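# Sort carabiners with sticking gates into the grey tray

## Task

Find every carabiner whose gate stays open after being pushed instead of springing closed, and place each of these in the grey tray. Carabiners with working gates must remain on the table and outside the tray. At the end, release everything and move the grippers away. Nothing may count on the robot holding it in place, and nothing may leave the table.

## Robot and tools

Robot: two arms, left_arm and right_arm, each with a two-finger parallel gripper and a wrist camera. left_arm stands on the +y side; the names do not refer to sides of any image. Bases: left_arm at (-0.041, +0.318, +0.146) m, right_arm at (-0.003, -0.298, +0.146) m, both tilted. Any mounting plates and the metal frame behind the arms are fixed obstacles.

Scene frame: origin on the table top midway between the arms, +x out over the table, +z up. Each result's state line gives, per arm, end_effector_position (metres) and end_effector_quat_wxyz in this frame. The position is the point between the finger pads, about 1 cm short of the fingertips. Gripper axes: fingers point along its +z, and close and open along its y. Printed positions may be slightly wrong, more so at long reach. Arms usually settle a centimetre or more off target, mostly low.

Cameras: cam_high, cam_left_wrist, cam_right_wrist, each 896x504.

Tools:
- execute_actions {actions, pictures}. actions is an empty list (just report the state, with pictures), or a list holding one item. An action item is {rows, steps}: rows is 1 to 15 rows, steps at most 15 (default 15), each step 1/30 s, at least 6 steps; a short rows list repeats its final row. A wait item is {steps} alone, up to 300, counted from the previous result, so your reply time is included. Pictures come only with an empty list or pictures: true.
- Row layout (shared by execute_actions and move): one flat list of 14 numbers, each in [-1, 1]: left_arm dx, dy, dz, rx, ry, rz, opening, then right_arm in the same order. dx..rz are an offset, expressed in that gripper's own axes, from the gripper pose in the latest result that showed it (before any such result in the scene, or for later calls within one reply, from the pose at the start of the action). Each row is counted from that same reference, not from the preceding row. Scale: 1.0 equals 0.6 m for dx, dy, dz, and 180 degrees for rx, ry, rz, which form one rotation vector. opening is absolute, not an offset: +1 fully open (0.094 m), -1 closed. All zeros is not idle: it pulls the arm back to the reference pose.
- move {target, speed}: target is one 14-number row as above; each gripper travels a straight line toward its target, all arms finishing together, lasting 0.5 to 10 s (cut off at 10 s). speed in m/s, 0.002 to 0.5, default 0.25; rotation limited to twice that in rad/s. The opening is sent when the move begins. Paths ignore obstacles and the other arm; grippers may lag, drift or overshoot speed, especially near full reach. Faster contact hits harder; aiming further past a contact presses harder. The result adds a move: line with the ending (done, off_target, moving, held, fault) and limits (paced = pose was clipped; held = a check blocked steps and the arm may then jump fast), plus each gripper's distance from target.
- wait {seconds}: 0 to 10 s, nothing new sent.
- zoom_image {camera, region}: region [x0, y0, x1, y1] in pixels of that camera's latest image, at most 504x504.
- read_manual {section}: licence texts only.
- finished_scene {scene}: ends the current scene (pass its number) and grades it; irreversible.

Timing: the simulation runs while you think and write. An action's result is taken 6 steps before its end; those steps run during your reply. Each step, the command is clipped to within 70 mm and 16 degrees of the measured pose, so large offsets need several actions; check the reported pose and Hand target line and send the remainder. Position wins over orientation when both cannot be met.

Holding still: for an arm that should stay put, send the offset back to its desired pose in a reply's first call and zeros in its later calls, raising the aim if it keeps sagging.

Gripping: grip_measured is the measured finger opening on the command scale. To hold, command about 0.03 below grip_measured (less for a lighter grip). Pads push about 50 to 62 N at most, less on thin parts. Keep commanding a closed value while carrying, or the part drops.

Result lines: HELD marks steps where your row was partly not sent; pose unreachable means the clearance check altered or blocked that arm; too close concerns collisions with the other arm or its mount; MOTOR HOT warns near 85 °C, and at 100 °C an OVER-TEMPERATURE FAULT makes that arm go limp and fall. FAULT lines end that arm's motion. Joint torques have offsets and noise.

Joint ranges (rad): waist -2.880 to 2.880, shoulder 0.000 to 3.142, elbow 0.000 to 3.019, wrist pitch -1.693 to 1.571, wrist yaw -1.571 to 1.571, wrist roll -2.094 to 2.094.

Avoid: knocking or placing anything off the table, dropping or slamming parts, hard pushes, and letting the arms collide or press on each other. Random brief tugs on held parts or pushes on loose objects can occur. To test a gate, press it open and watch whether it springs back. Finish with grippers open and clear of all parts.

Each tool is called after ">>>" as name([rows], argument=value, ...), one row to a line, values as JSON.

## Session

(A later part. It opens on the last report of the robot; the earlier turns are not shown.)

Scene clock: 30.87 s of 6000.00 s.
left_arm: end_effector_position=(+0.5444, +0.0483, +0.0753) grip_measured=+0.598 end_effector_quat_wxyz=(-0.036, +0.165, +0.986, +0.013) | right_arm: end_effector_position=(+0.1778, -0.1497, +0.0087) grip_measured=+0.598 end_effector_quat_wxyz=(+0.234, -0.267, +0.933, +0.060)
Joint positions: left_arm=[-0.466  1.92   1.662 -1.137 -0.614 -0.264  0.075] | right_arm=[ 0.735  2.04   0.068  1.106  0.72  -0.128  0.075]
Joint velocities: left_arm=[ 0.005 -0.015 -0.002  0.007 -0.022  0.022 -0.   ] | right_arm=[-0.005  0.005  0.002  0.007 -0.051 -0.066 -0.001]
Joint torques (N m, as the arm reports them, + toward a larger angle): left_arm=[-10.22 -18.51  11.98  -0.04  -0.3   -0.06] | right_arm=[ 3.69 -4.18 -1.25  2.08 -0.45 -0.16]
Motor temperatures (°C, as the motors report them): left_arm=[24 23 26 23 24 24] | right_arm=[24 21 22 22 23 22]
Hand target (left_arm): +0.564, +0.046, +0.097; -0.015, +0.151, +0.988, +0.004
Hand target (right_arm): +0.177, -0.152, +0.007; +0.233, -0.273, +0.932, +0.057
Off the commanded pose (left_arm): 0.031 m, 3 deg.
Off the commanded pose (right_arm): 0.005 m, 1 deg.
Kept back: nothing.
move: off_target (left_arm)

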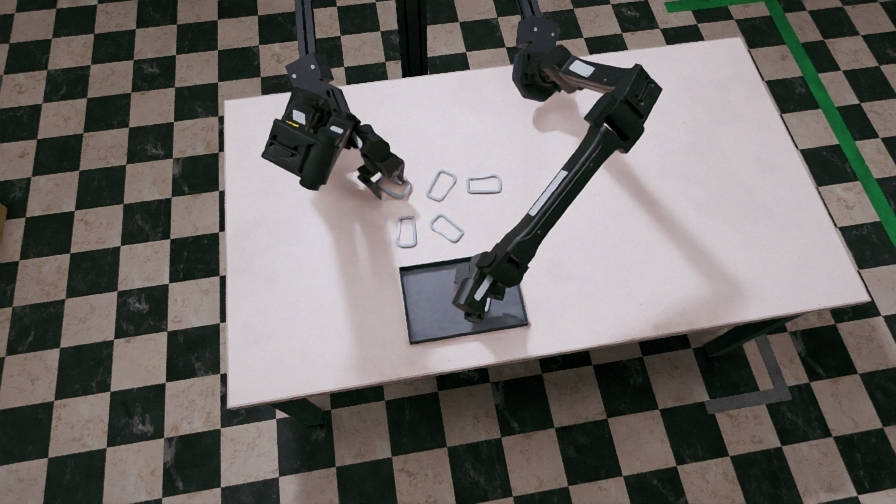

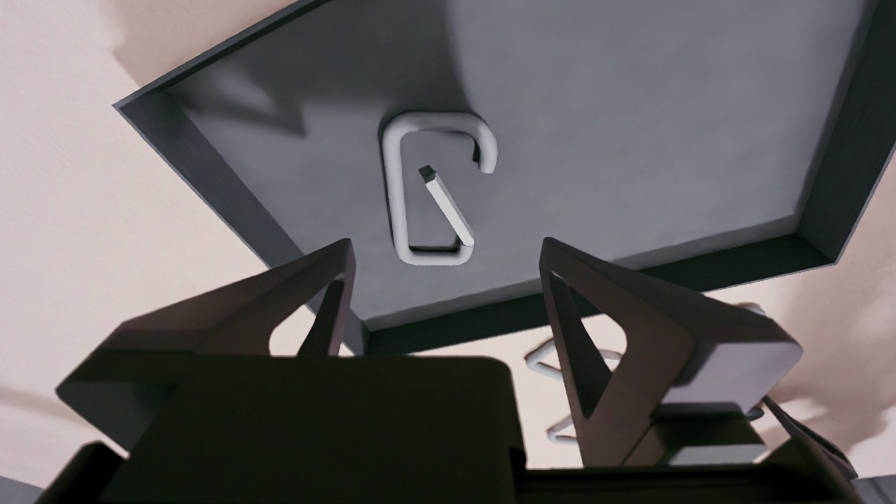

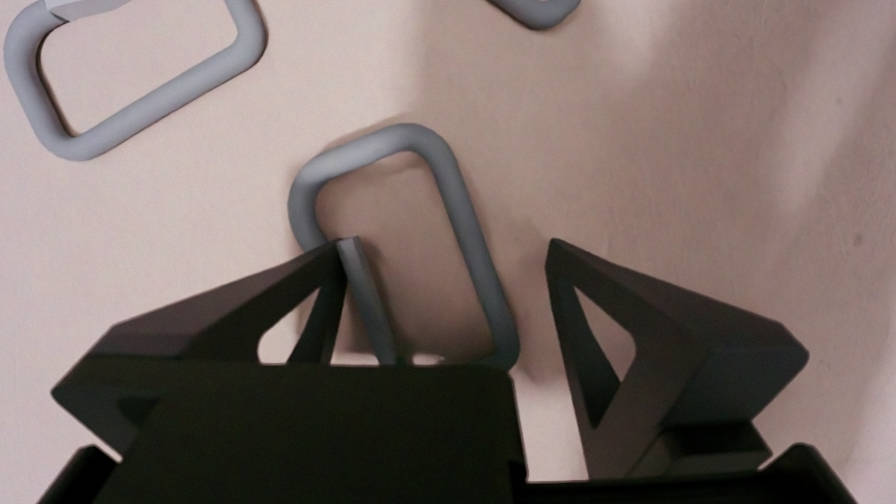

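>>> move(target=[0,0,-0.03,0,0,0,0.6,-0.043,-0.001,-0.085,0,0.17,0,0.6], speed=0.25)

>>> move(target=[0.558,-0.06,0.02,-0.013,-0.023,0.433,0.6,-0.364,-0.424,0.03,0,0,0.622,0.6], speed=0.35)

Scene clock: 33.77 s of 6000.00 s.
left_arm: end_effector_position=(+0.5374, +0.0498, +0.0778) grip_measured=+0.598 end_effector_quat_wxyz=(-0.048, +0.170, +0.984, +0.017) | right_arm: end_effector_position=(+0.1668, -0.1624, +0.0554) grip_measured=+0.598 end_effector_quat_wxyz=(-0.029, -0.282, +0.959, -0.019)
Joint positions: left_arm=[-0.471  1.92   1.662 -1.171 -0.614 -0.277  0.075] | right_arm=[ 0.833  1.47   0.379 -0.575  0.66   0.45   0.075]
Joint velocities: left_arm=[ 0.005 -0.005 -0.017 -0.002  0.007  0.022  0.001] | right_arm=[-0.015 -0.015 -0.002  0.012 -0.007  0.081 -0.001]
Joint torques (N m, as the arm reports them, + toward a larger angle): left_arm=[-10.55 -18.48   9.22  -0.07  -0.28  -0.09] | right_arm=[ 5.32 -4.74  5.31 -0.38 -0.34  0.16]
Motor temperatures (°C, as the motors report them): left_arm=[24 24 26 23 24 24] | right_arm=[24 21 22 22 23 22]
Hand target (left_arm): +0.545, +0.048, +0.093; -0.036, +0.164, +0.986, +0.012
Hand target (right_arm): +0.176, -0.150, +0.063; -0.020, -0.275, +0.961, -0.010
Off the commanded pose (left_arm): 0.018 m, 2 deg.
Off the commanded pose (right_arm): 0.019 m, 2 deg.
Kept back: nothing.
move: off_target (left_arm, right_arm)

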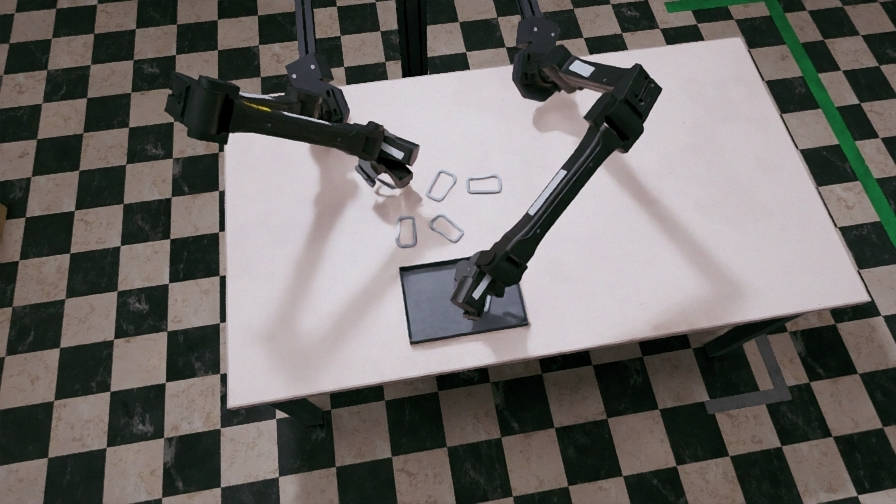

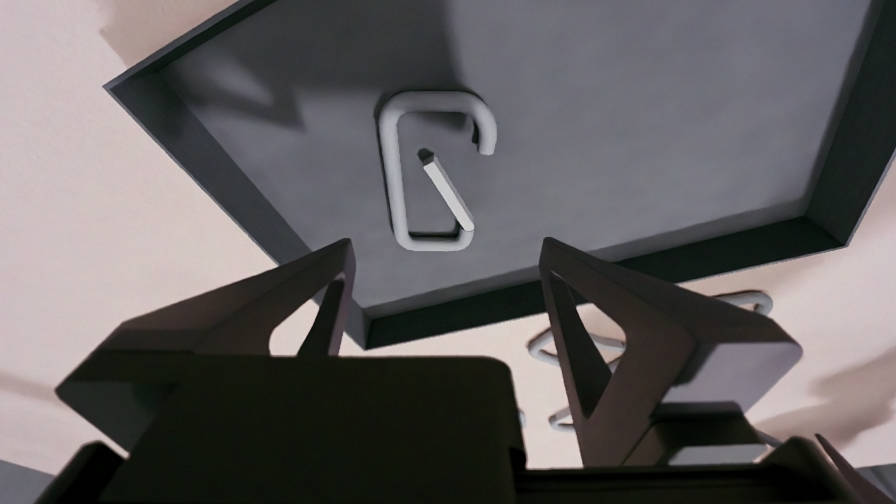

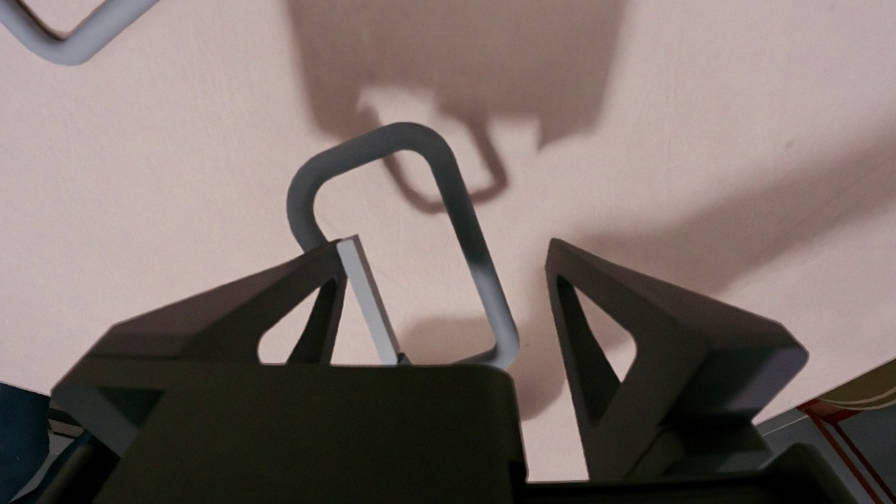

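Scene clock: 37.13 s of 6000.00 s.
left_arm: end_effector_position=(+0.2102, +0.1323, +0.0921) grip_measured=+0.598 end_effector_quat_wxyz=(-0.022, +0.751, +0.660, -0.003) | right_arm: end_effector_position=(+0.4680, -0.2582, +0.0228) grip_measured=+0.598 end_effector_quat_wxyz=(-0.010, +0.627, +0.778, -0.037)
Joint positions: left_arm=[-0.78   1.449  0.624 -0.765 -0.656  0.737  0.075] | right_arm=[ 0.141  1.452  0.958 -0.695  0.536  1.55   0.075]
Joint velocities: left_arm=[-0.005 -0.005 -0.002  0.012  0.007 -0.051 -0.   ] | right_arm=[-0.015 -0.015  0.012 -0.002 -0.007  0.022 -0.   ]
Joint torques (N m, as the arm reports them, + toward a larger angle): left_arm=[-5.22 -8.26  5.14  0.83 -0.13  0.12] | right_arm=[  4.8  -11.75   6.86  -0.39  -0.27   0.15]
Motor temperatures (°C, as the motors report them): left_arm=[25 24 26 23 24 24] | right_arm=[24 21 22 22 23 22]
Hand target (left_arm): +0.211, +0.131, +0.095; -0.013, +0.752, +0.659, -0.004
Hand target (right_arm): +0.483, -0.260, +0.026; -0.007, +0.638, +0.769, -0.034
Off the commanded pose (left_arm): 0.008 m, 1 deg.
Off the commanded pose (right_arm): 0.020 m, 2 deg.
Kept back: nothing.
move: off_target (right_arm)

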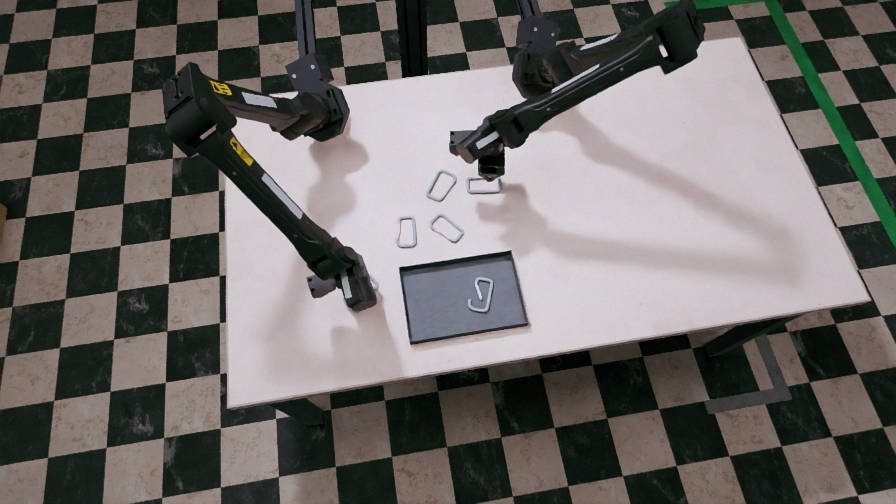

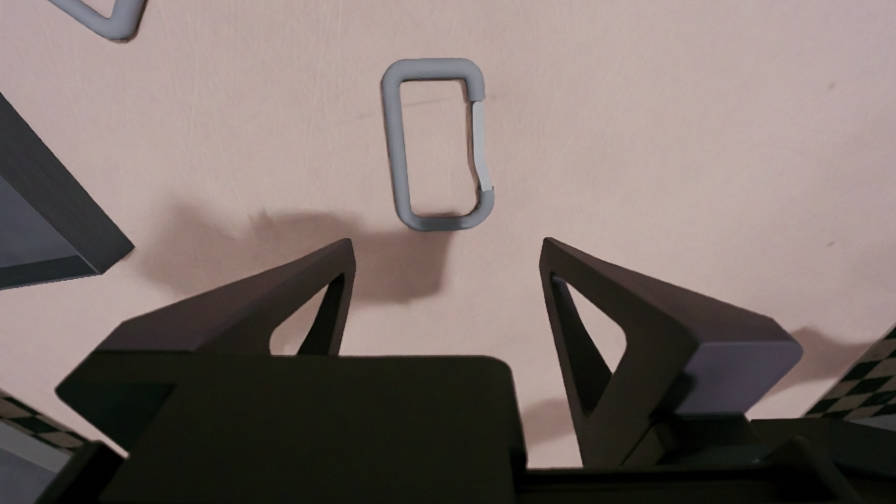

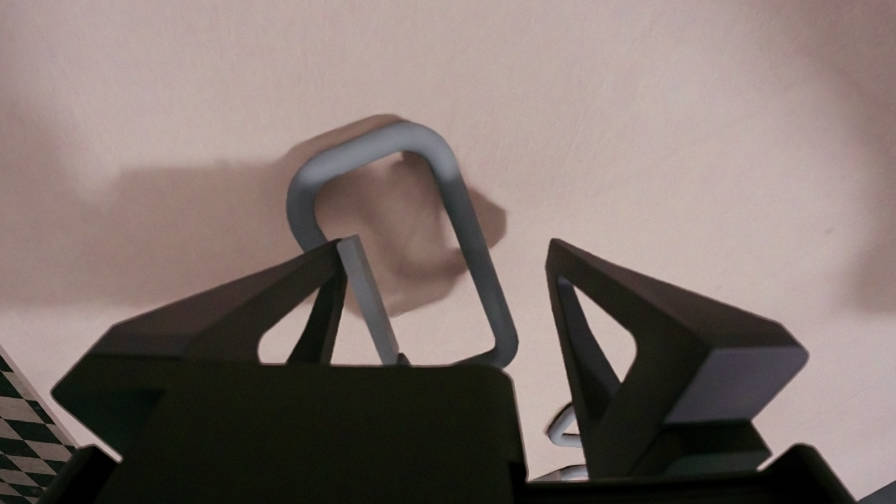

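>>> move(target=[-0.03,0.009,0.105,0,0,0,0.6,0.03,0,0.034,0,0,0,0.6], speed=0.1)

Scene clock: 39.07 s of 6000.00 s.
left_arm: end_effector_position=(+0.2141, +0.1122, +0.0329) grip_measured=+0.598 end_effector_quat_wxyz=(-0.017, +0.749, +0.662, -0.003) | right_arm: end_effector_position=(+0.4652, -0.2485, +0.0044) grip_measured=+0.598 end_effector_quat_wxyz=(-0.012, +0.627, +0.778, -0.040)
Joint positions: left_arm=[-0.688  1.628  0.624 -0.504 -0.656  0.854  0.075] | right_arm=[ 0.142  1.504  0.958 -0.652  0.537  1.554  0.075]
Joint velocities: left_arm=[-0.005 -0.005 -0.022 -0.017 -0.007 -0.022 -0.   ] | right_arm=[ 0.005  0.015 -0.007 -0.012 -0.037  0.022 -0.002]
Joint torques (N m, as the arm reports them, + toward a larger angle): left_arm=[-4.93 -8.39  3.52  0.92  0.05  0.05] | right_arm=[  5.8  -11.74   3.58   1.05  -0.06   0.1 ]
Motor temperatures (°C, as the motors report them): left_arm=[24 24 26 23 24 24] | right_arm=[24 22 22 22 23 22]
Hand target (left_arm): +0.212, +0.115, +0.029; -0.021, +0.751, +0.660, -0.004
Hand target (right_arm): +0.463, -0.242, +0.002; -0.010, +0.627, +0.778, -0.037
Off the commanded pose (left_arm): 0.006 m, 1 deg.
Off the commanded pose (right_arm): 0.008 m, 0 deg.
Kept back: nothing.
move: done

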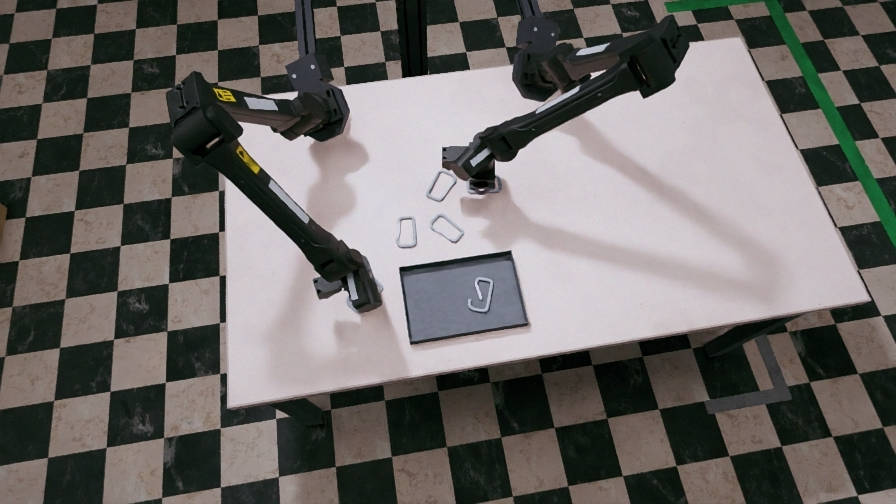

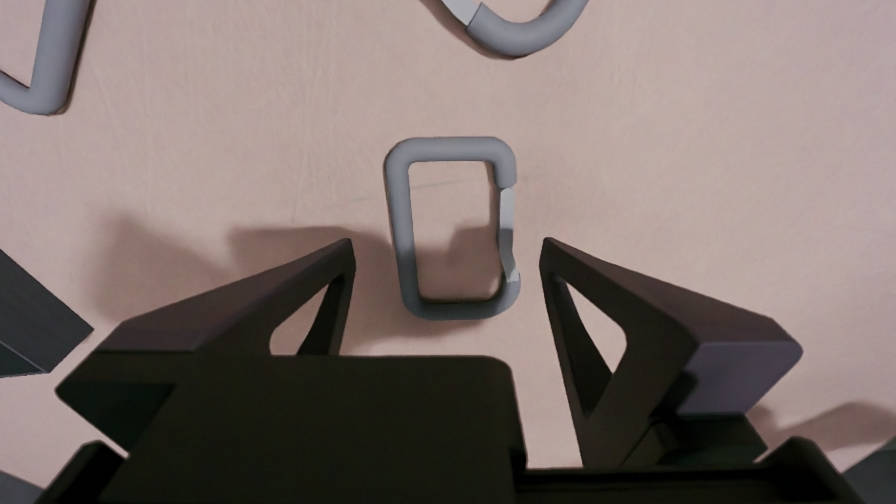

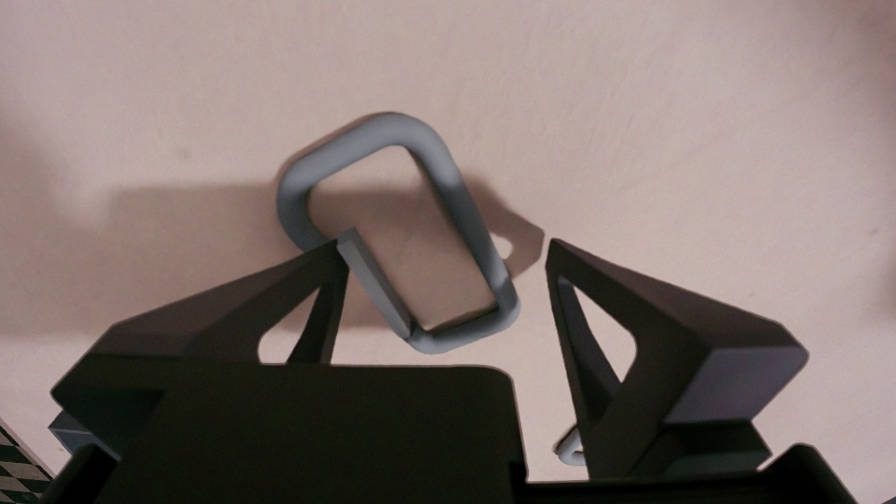

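>>> move(target=[0.008,-0.002,0.042,0,0,0,0.6,0.05,0,0,0,0,0,0.6], speed=0.05)

Scene clock: 40.40 s of 6000.00 s.
left_arm: end_effector_position=(+0.2175, +0.1138, +0.0134) grip_measured=+0.598 end_effector_quat_wxyz=(-0.010, +0.747, +0.665, -0.001) | right_arm: end_effector_position=(+0.4592, -0.2269, +0.0044) grip_measured=+0.598 end_effector_quat_wxyz=(-0.011, +0.626, +0.779, -0.041)
Joint positions: left_arm=[-0.643  1.665  0.609 -0.4   -0.655  0.914  0.075] | right_arm=[ 0.189  1.531  0.958 -0.652  0.557  1.604  0.075]
Joint velocities: left_arm=[-0.005 -0.005  0.002 -0.002 -0.095 -0.007 -0.   ] | right_arm=[ 0.005  0.005  0.022 -0.002 -0.022  0.051  0.   ]
Joint torques (N m, as the arm reports them, + toward a larger angle): left_arm=[-5.18 -8.25  2.62  0.87  0.07  0.02] | right_arm=[  6.78 -11.51   4.42   0.33  -0.04   0.16]
Motor temperatures (°C, as the motors report them): left_arm=[24 24 26 24 24 24] | right_arm=[24 22 22 22 23 22]
Hand target (left_arm): +0.213, +0.118, +0.008; -0.017, +0.749, +0.662, -0.003
Hand target (right_arm): +0.459, -0.219, +0.004; -0.011, +0.626, +0.778, -0.041
Off the commanded pose (left_arm): 0.008 m, 1 deg.
Off the commanded pose (right_arm): 0.008 m, 0 deg.
Kept back: nothing.
move: done

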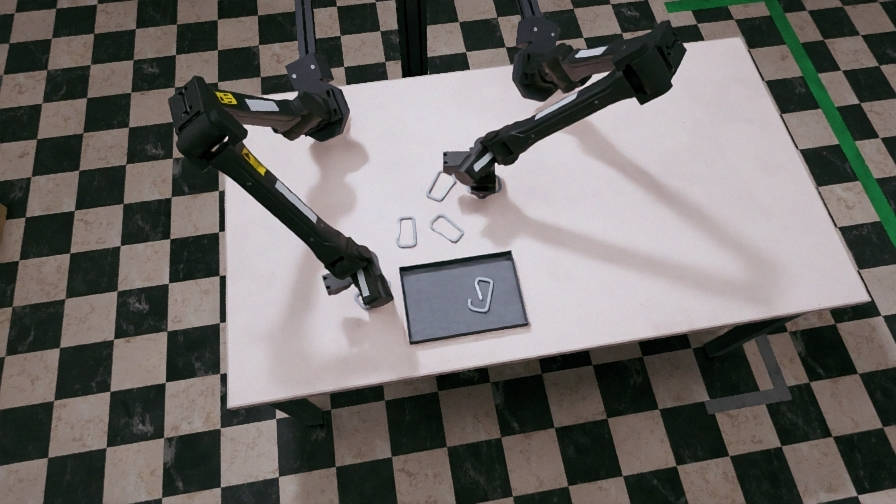

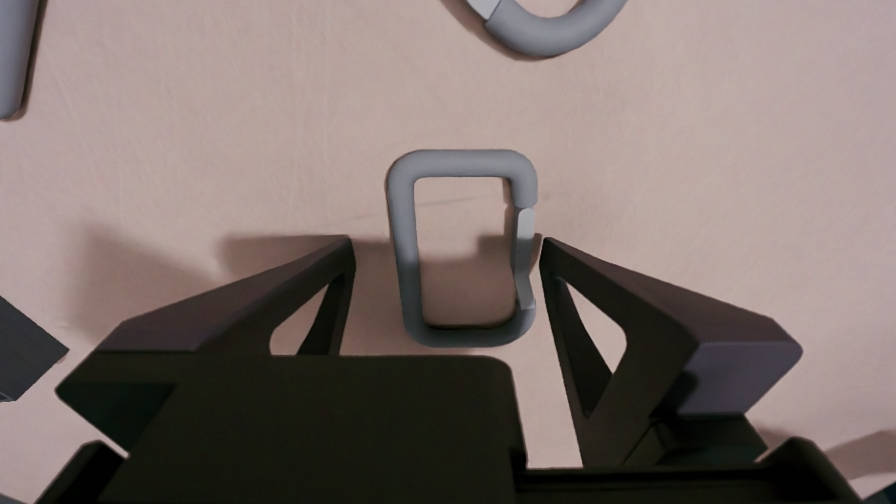

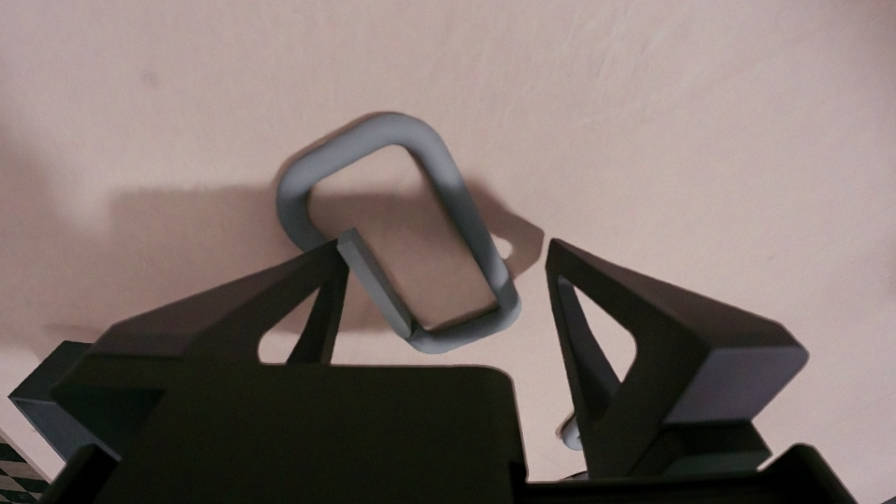

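>>> move(target=[0,0,0.004,0,0,0,-0.25,0.075,0.04,0,0,0,0,0.6], speed=0.05)

Scene clock: 43.20 s of 6000.00 s.
left_arm: end_effector_position=(+0.2176, +0.1139, +0.0134) grip_measured=-0.244 end_effector_quat_wxyz=(-0.010, +0.748, +0.664, -0.001) | right_arm: end_effector_position=(+0.4688, -0.1885, +0.0037) grip_measured=+0.598 end_effector_quat_wxyz=(-0.007, +0.627, +0.778, -0.040)
Joint positions: left_arm=[-0.643  1.665  0.609 -0.4   -0.655  0.916  0.036] | right_arm=[ 0.26   1.607  1.02  -0.673  0.585  1.683  0.075]
Joint velocities: left_arm=[ 0.005 -0.005  0.012  0.002 -0.066 -0.022  0.002] | right_arm=[-0.005 -0.005  0.007  0.002  0.081  0.022  0.   ]
Joint torques (N m, as the arm reports them, + toward a larger angle): left_arm=[-5.29 -8.63  3.35  0.83 -0.02  0.03] | right_arm=[  7.21 -10.32   6.09  -0.34  -0.18   0.14]
Motor temperatures (°C, as the motors report them): left_arm=[24 23 26 24 24 24] | right_arm=[24 22 22 22 23 22]
Hand target (left_arm): +0.217, +0.114, +0.011; -0.010, +0.747, +0.665, -0.001
Hand target (right_arm): +0.473, -0.179, +0.001; -0.010, +0.626, +0.779, -0.041
Off the commanded pose (left_arm): 0.002 m, 0 deg.
Off the commanded pose (right_arm): 0.012 m, 1 deg.
Kept back: nothing.
move: off_target (right_arm)

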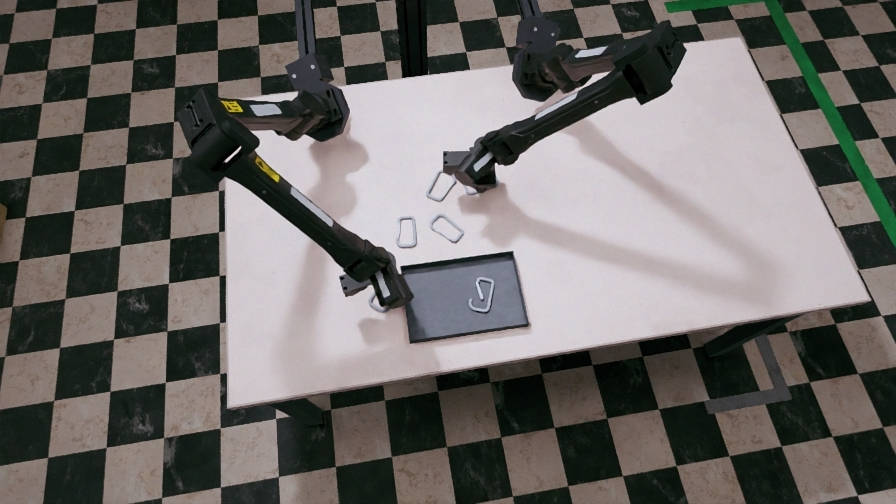

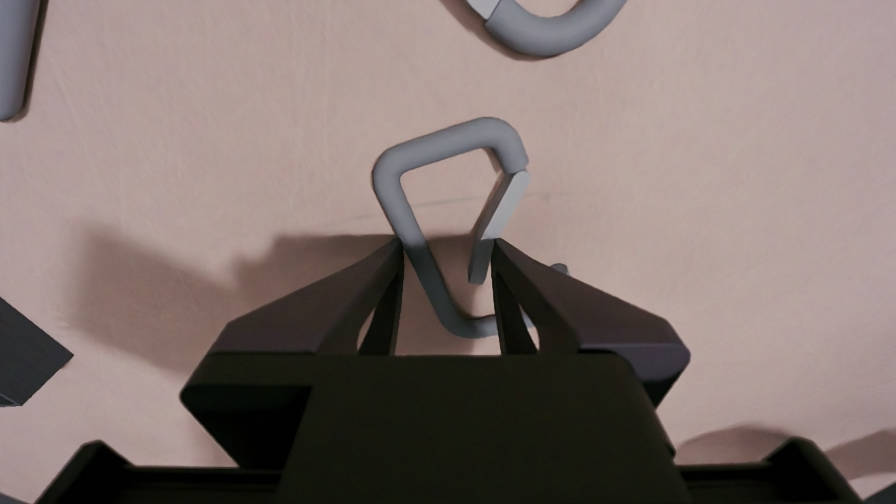

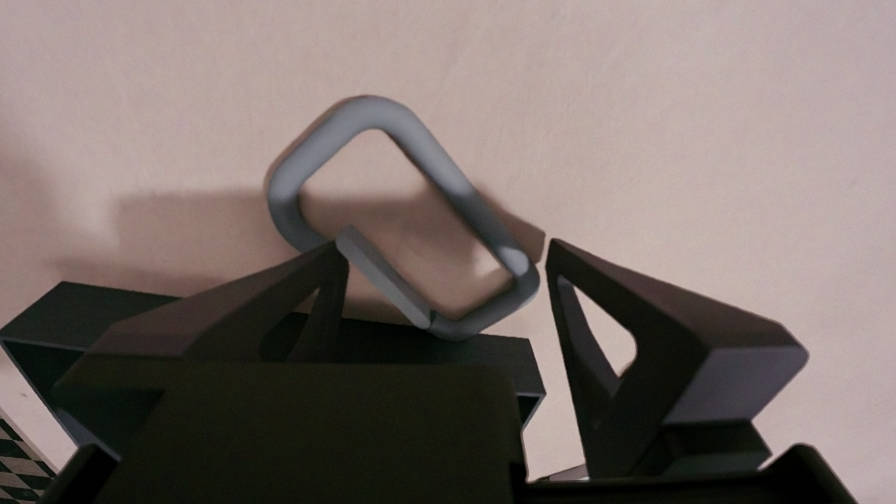

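>>> move(target=[0,0,0,0,0,0,0.1,0.025,0.04,0,0,0,0,0.6], speed=0.05)

Scene clock: 44.50 s of 6000.00 s.
left_arm: end_effector_position=(+0.2176, +0.1139, +0.0134) grip_measured=+0.098 end_effector_quat_wxyz=(-0.010, +0.748, +0.664, -0.001) | right_arm: end_effector_position=(+0.4819, -0.1787, +0.0036) grip_measured=+0.598 end_effector_quat_wxyz=(-0.005, +0.627, +0.778, -0.040)
Joint positions: left_arm=[-0.643  1.665  0.609 -0.4   -0.655  0.916  0.052] | right_arm=[ 0.271  1.639  1.069 -0.696  0.591  1.693  0.075]
Joint velocities: left_arm=[ 0.005 -0.005 -0.002 -0.002  0.037 -0.037  0.001] | right_arm=[ 0.005 -0.005  0.002 -0.012 -0.022 -0.037 -0.   ]
Joint torques (N m, as the arm reports them, + toward a larger angle): left_arm=[-5.58 -9.09  3.56  0.43 -0.06  0.  ] | right_arm=[  7.23 -11.02   6.43  -0.22  -0.11   0.14]
Motor temperatures (°C, as the motors report them): left_arm=[24 23 26 24 24 24] | right_arm=[24 22 22 22 23 22]
Hand target (left_arm): +0.218, +0.114, +0.013; -0.010, +0.748, +0.664, -0.001
Hand target (right_arm): +0.489, -0.169, +0.002; -0.006, +0.627, +0.778, -0.040
Off the commanded pose (left_arm): 0.000 m, 0 deg.
Off the commanded pose (right_arm): 0.012 m, 0 deg.
Kept back: nothing.
move: off_target (right_arm)

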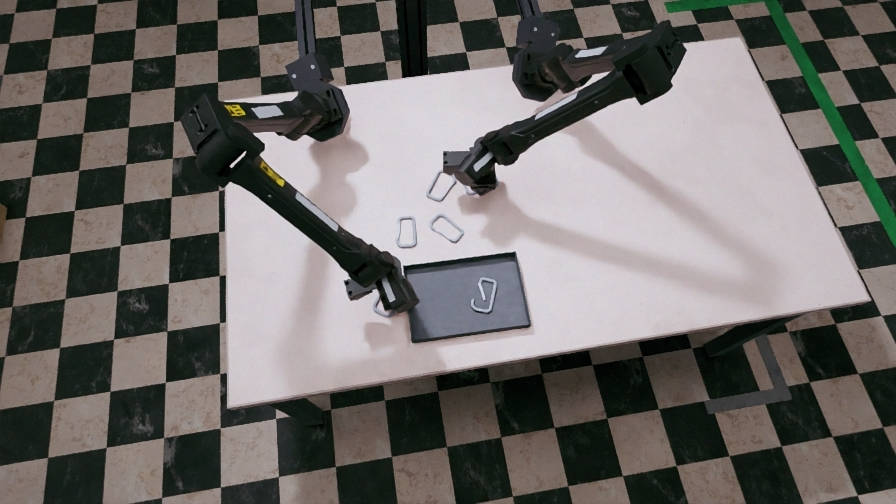

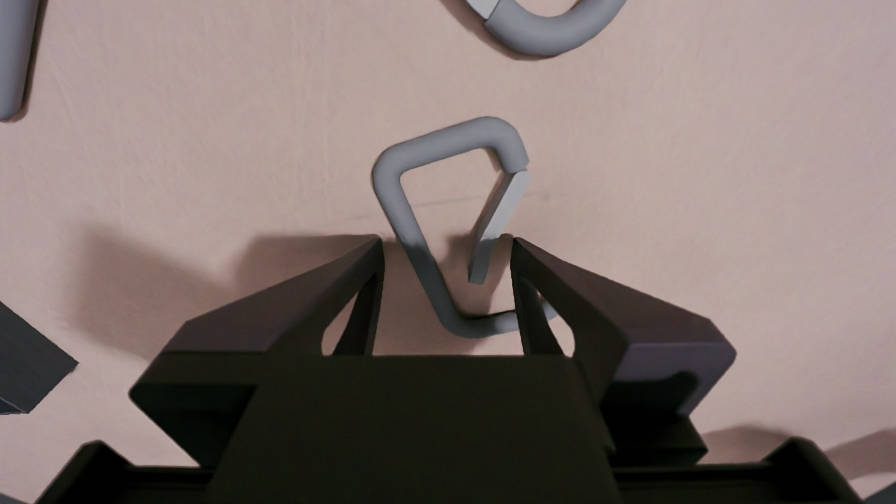

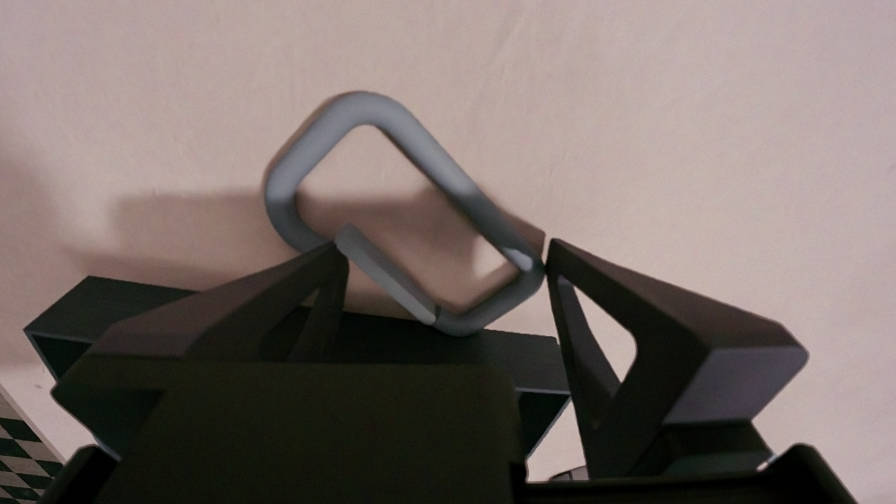

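>>> move(target=[0,0,-0.05,0,0,0,0.1,0.02,0,0,0,0,0,1], speed=0.08)

Scene clock: 45.53 s of 6000.00 s.
left_arm: end_effector_position=(+0.2118, +0.1184, +0.0386) grip_measured=+0.098 end_effector_quat_wxyz=(-0.017, +0.752, +0.659, -0.002) | right_arm: end_effector_position=(+0.4819, -0.1779, +0.0042) grip_measured=+1.000 end_effector_quat_wxyz=(-0.003, +0.629, +0.776, -0.040)
Joint positions: left_arm=[-0.693  1.599  0.609 -0.522 -0.657  0.855  0.052] | right_arm=[ 0.274  1.639  1.069 -0.696  0.595  1.702  0.094]
Joint velocities: left_arm=[-0.015 -0.015 -0.027 -0.032 -0.037 -0.051 -0.   ] | right_arm=[ 0.005 -0.005  0.002 -0.007  0.007  0.066  0.   ]
Joint torques (N m, as the arm reports them, + toward a larger angle): left_arm=[-6.69 -8.9   5.56  0.2  -0.2  -0.05] | right_arm=[  7.94 -11.67   4.65   0.24  -0.05   0.15]
Motor temperatures (°C, as the motors report them): left_arm=[24 23 26 24 24 24] | right_arm=[24 22 22 22 23 22]
Hand target (left_arm): +0.218, +0.114, +0.043; -0.011, +0.748, +0.664, -0.001
Hand target (right_arm): +0.479, -0.167, +0.003; -0.005, +0.626, +0.778, -0.040
Off the commanded pose (left_arm): 0.009 m, 1 deg.
Off the commanded pose (right_arm): 0.011 m, 0 deg.
Kept back: nothing.
move: off_target (right_arm)

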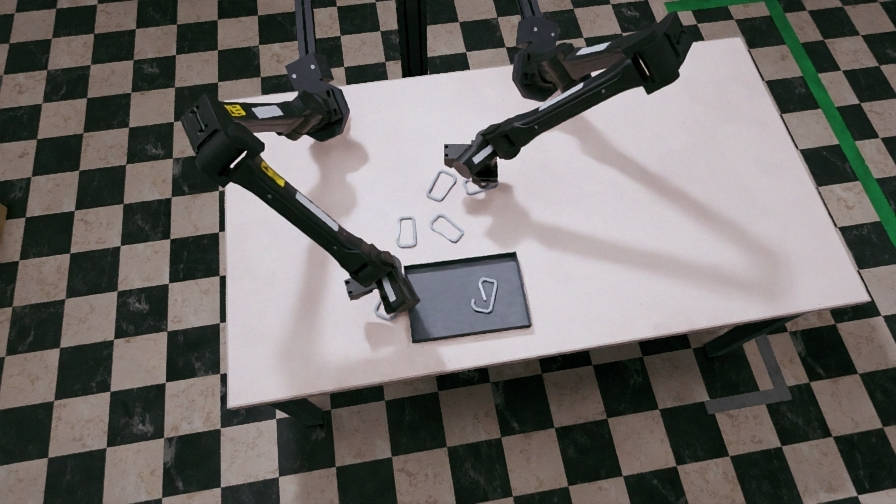

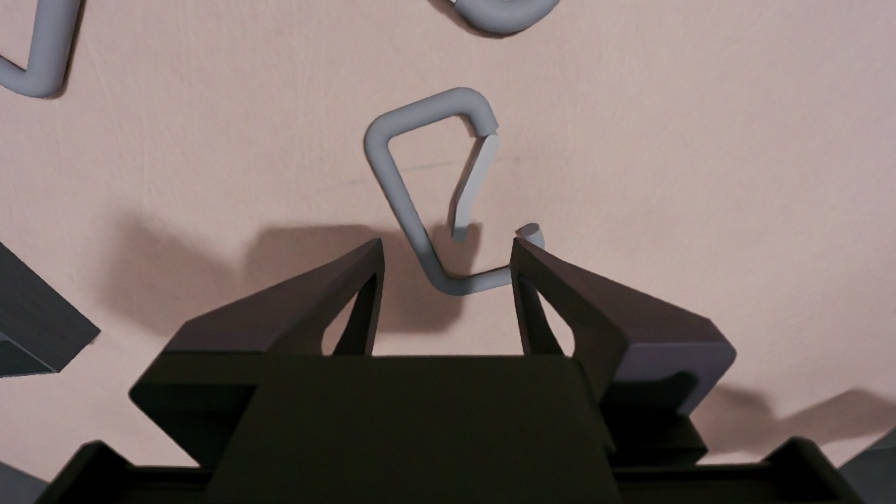

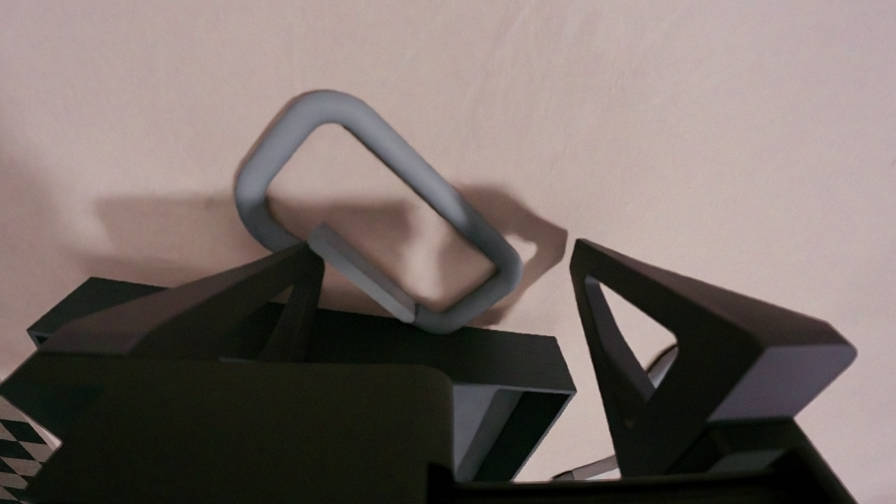

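>>> zoom_image(camera="cam_right_wrist", region=[200, 150, 450, 350])

Region (200, 150, 450, 350) of cam_right_wrist's 896x504 image, scaled by 2.016, with more detail than that image has; it fills the top 403 rows of this view, and the rest is white.

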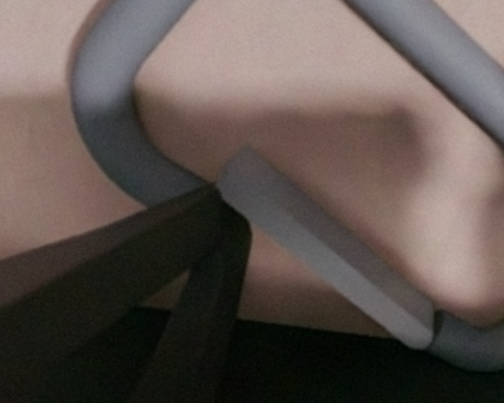

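>>> move(target=[0.045,-0.032,0.015,0,0,-0.103,0.7,0,0,-0.035,0,0,0,1], speed=0.06)

Scene clock: 49.07 s of 6000.00 s.
left_arm: end_effector_position=(+0.1949, +0.1444, +0.0312) grip_measured=+0.698 end_effector_quat_wxyz=(-0.019, +0.646, +0.763, +0.001) | right_arm: end_effector_position=(+0.4747, -0.1806, +0.0075) grip_measured=+1.000 end_effector_quat_wxyz=(-0.010, +0.625, +0.778, -0.053)
Joint positions: left_arm=[-0.663  1.556  0.521 -0.459 -0.657  0.595  0.08 ] | right_arm=[ 0.278  1.634  1.069 -0.738  0.599  1.717  0.094]
Joint velocities: left_arm=[-0.015 -0.015  0.002  0.002 -0.095 -0.007 -0.   ] | right_arm=[-0.015 -0.005 -0.002  0.002  0.022  0.081  0.   ]
Joint torques (N m, as the arm reports them, + toward a larger angle): left_arm=[-3.97 -8.68  2.91  0.8   0.05 -0.06] | right_arm=[  8.15 -16.06   4.81  -0.46   0.01   0.14]
Motor temperatures (°C, as the motors report them): left_arm=[24 23 26 24 24 24] | right_arm=[24 22 22 22 23 22]
Hand target (left_arm): +0.196, +0.148, +0.030; -0.017, +0.636, +0.772, +0.000
Hand target (right_arm): +0.483, -0.177, +0.025; -0.003, +0.629, +0.776, -0.040
Off the commanded pose (left_arm): 0.004 m, 2 deg.
Off the commanded pose (right_arm): 0.020 m, 2 deg.
Kept back: nothing.
move: off_target (right_arm)

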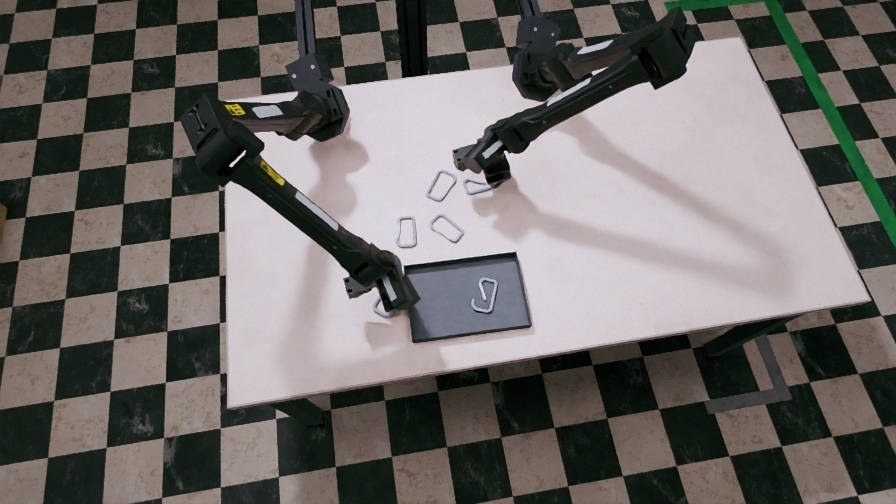

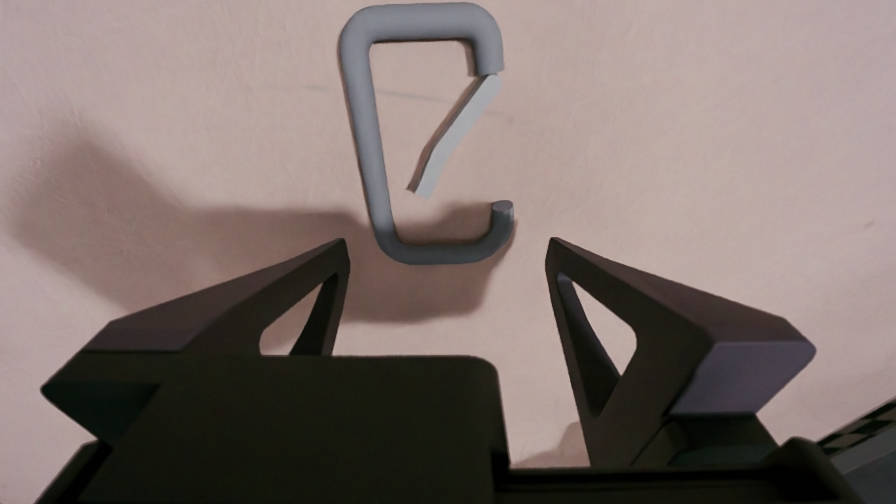

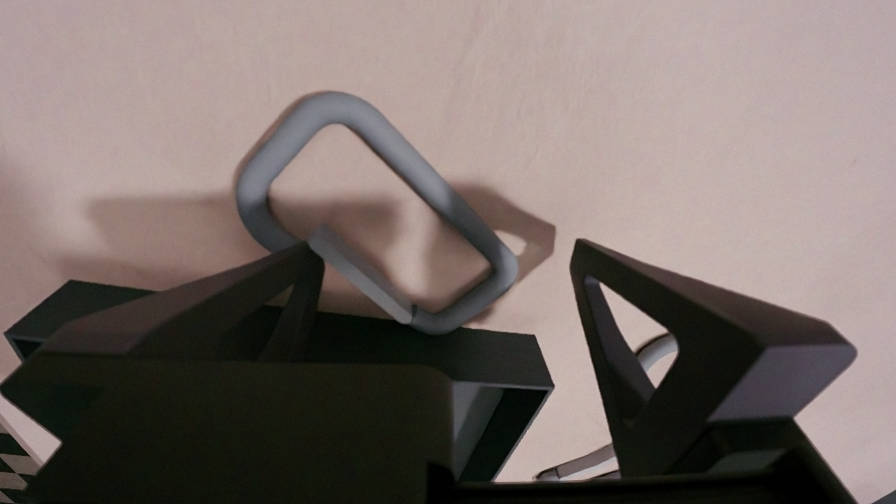

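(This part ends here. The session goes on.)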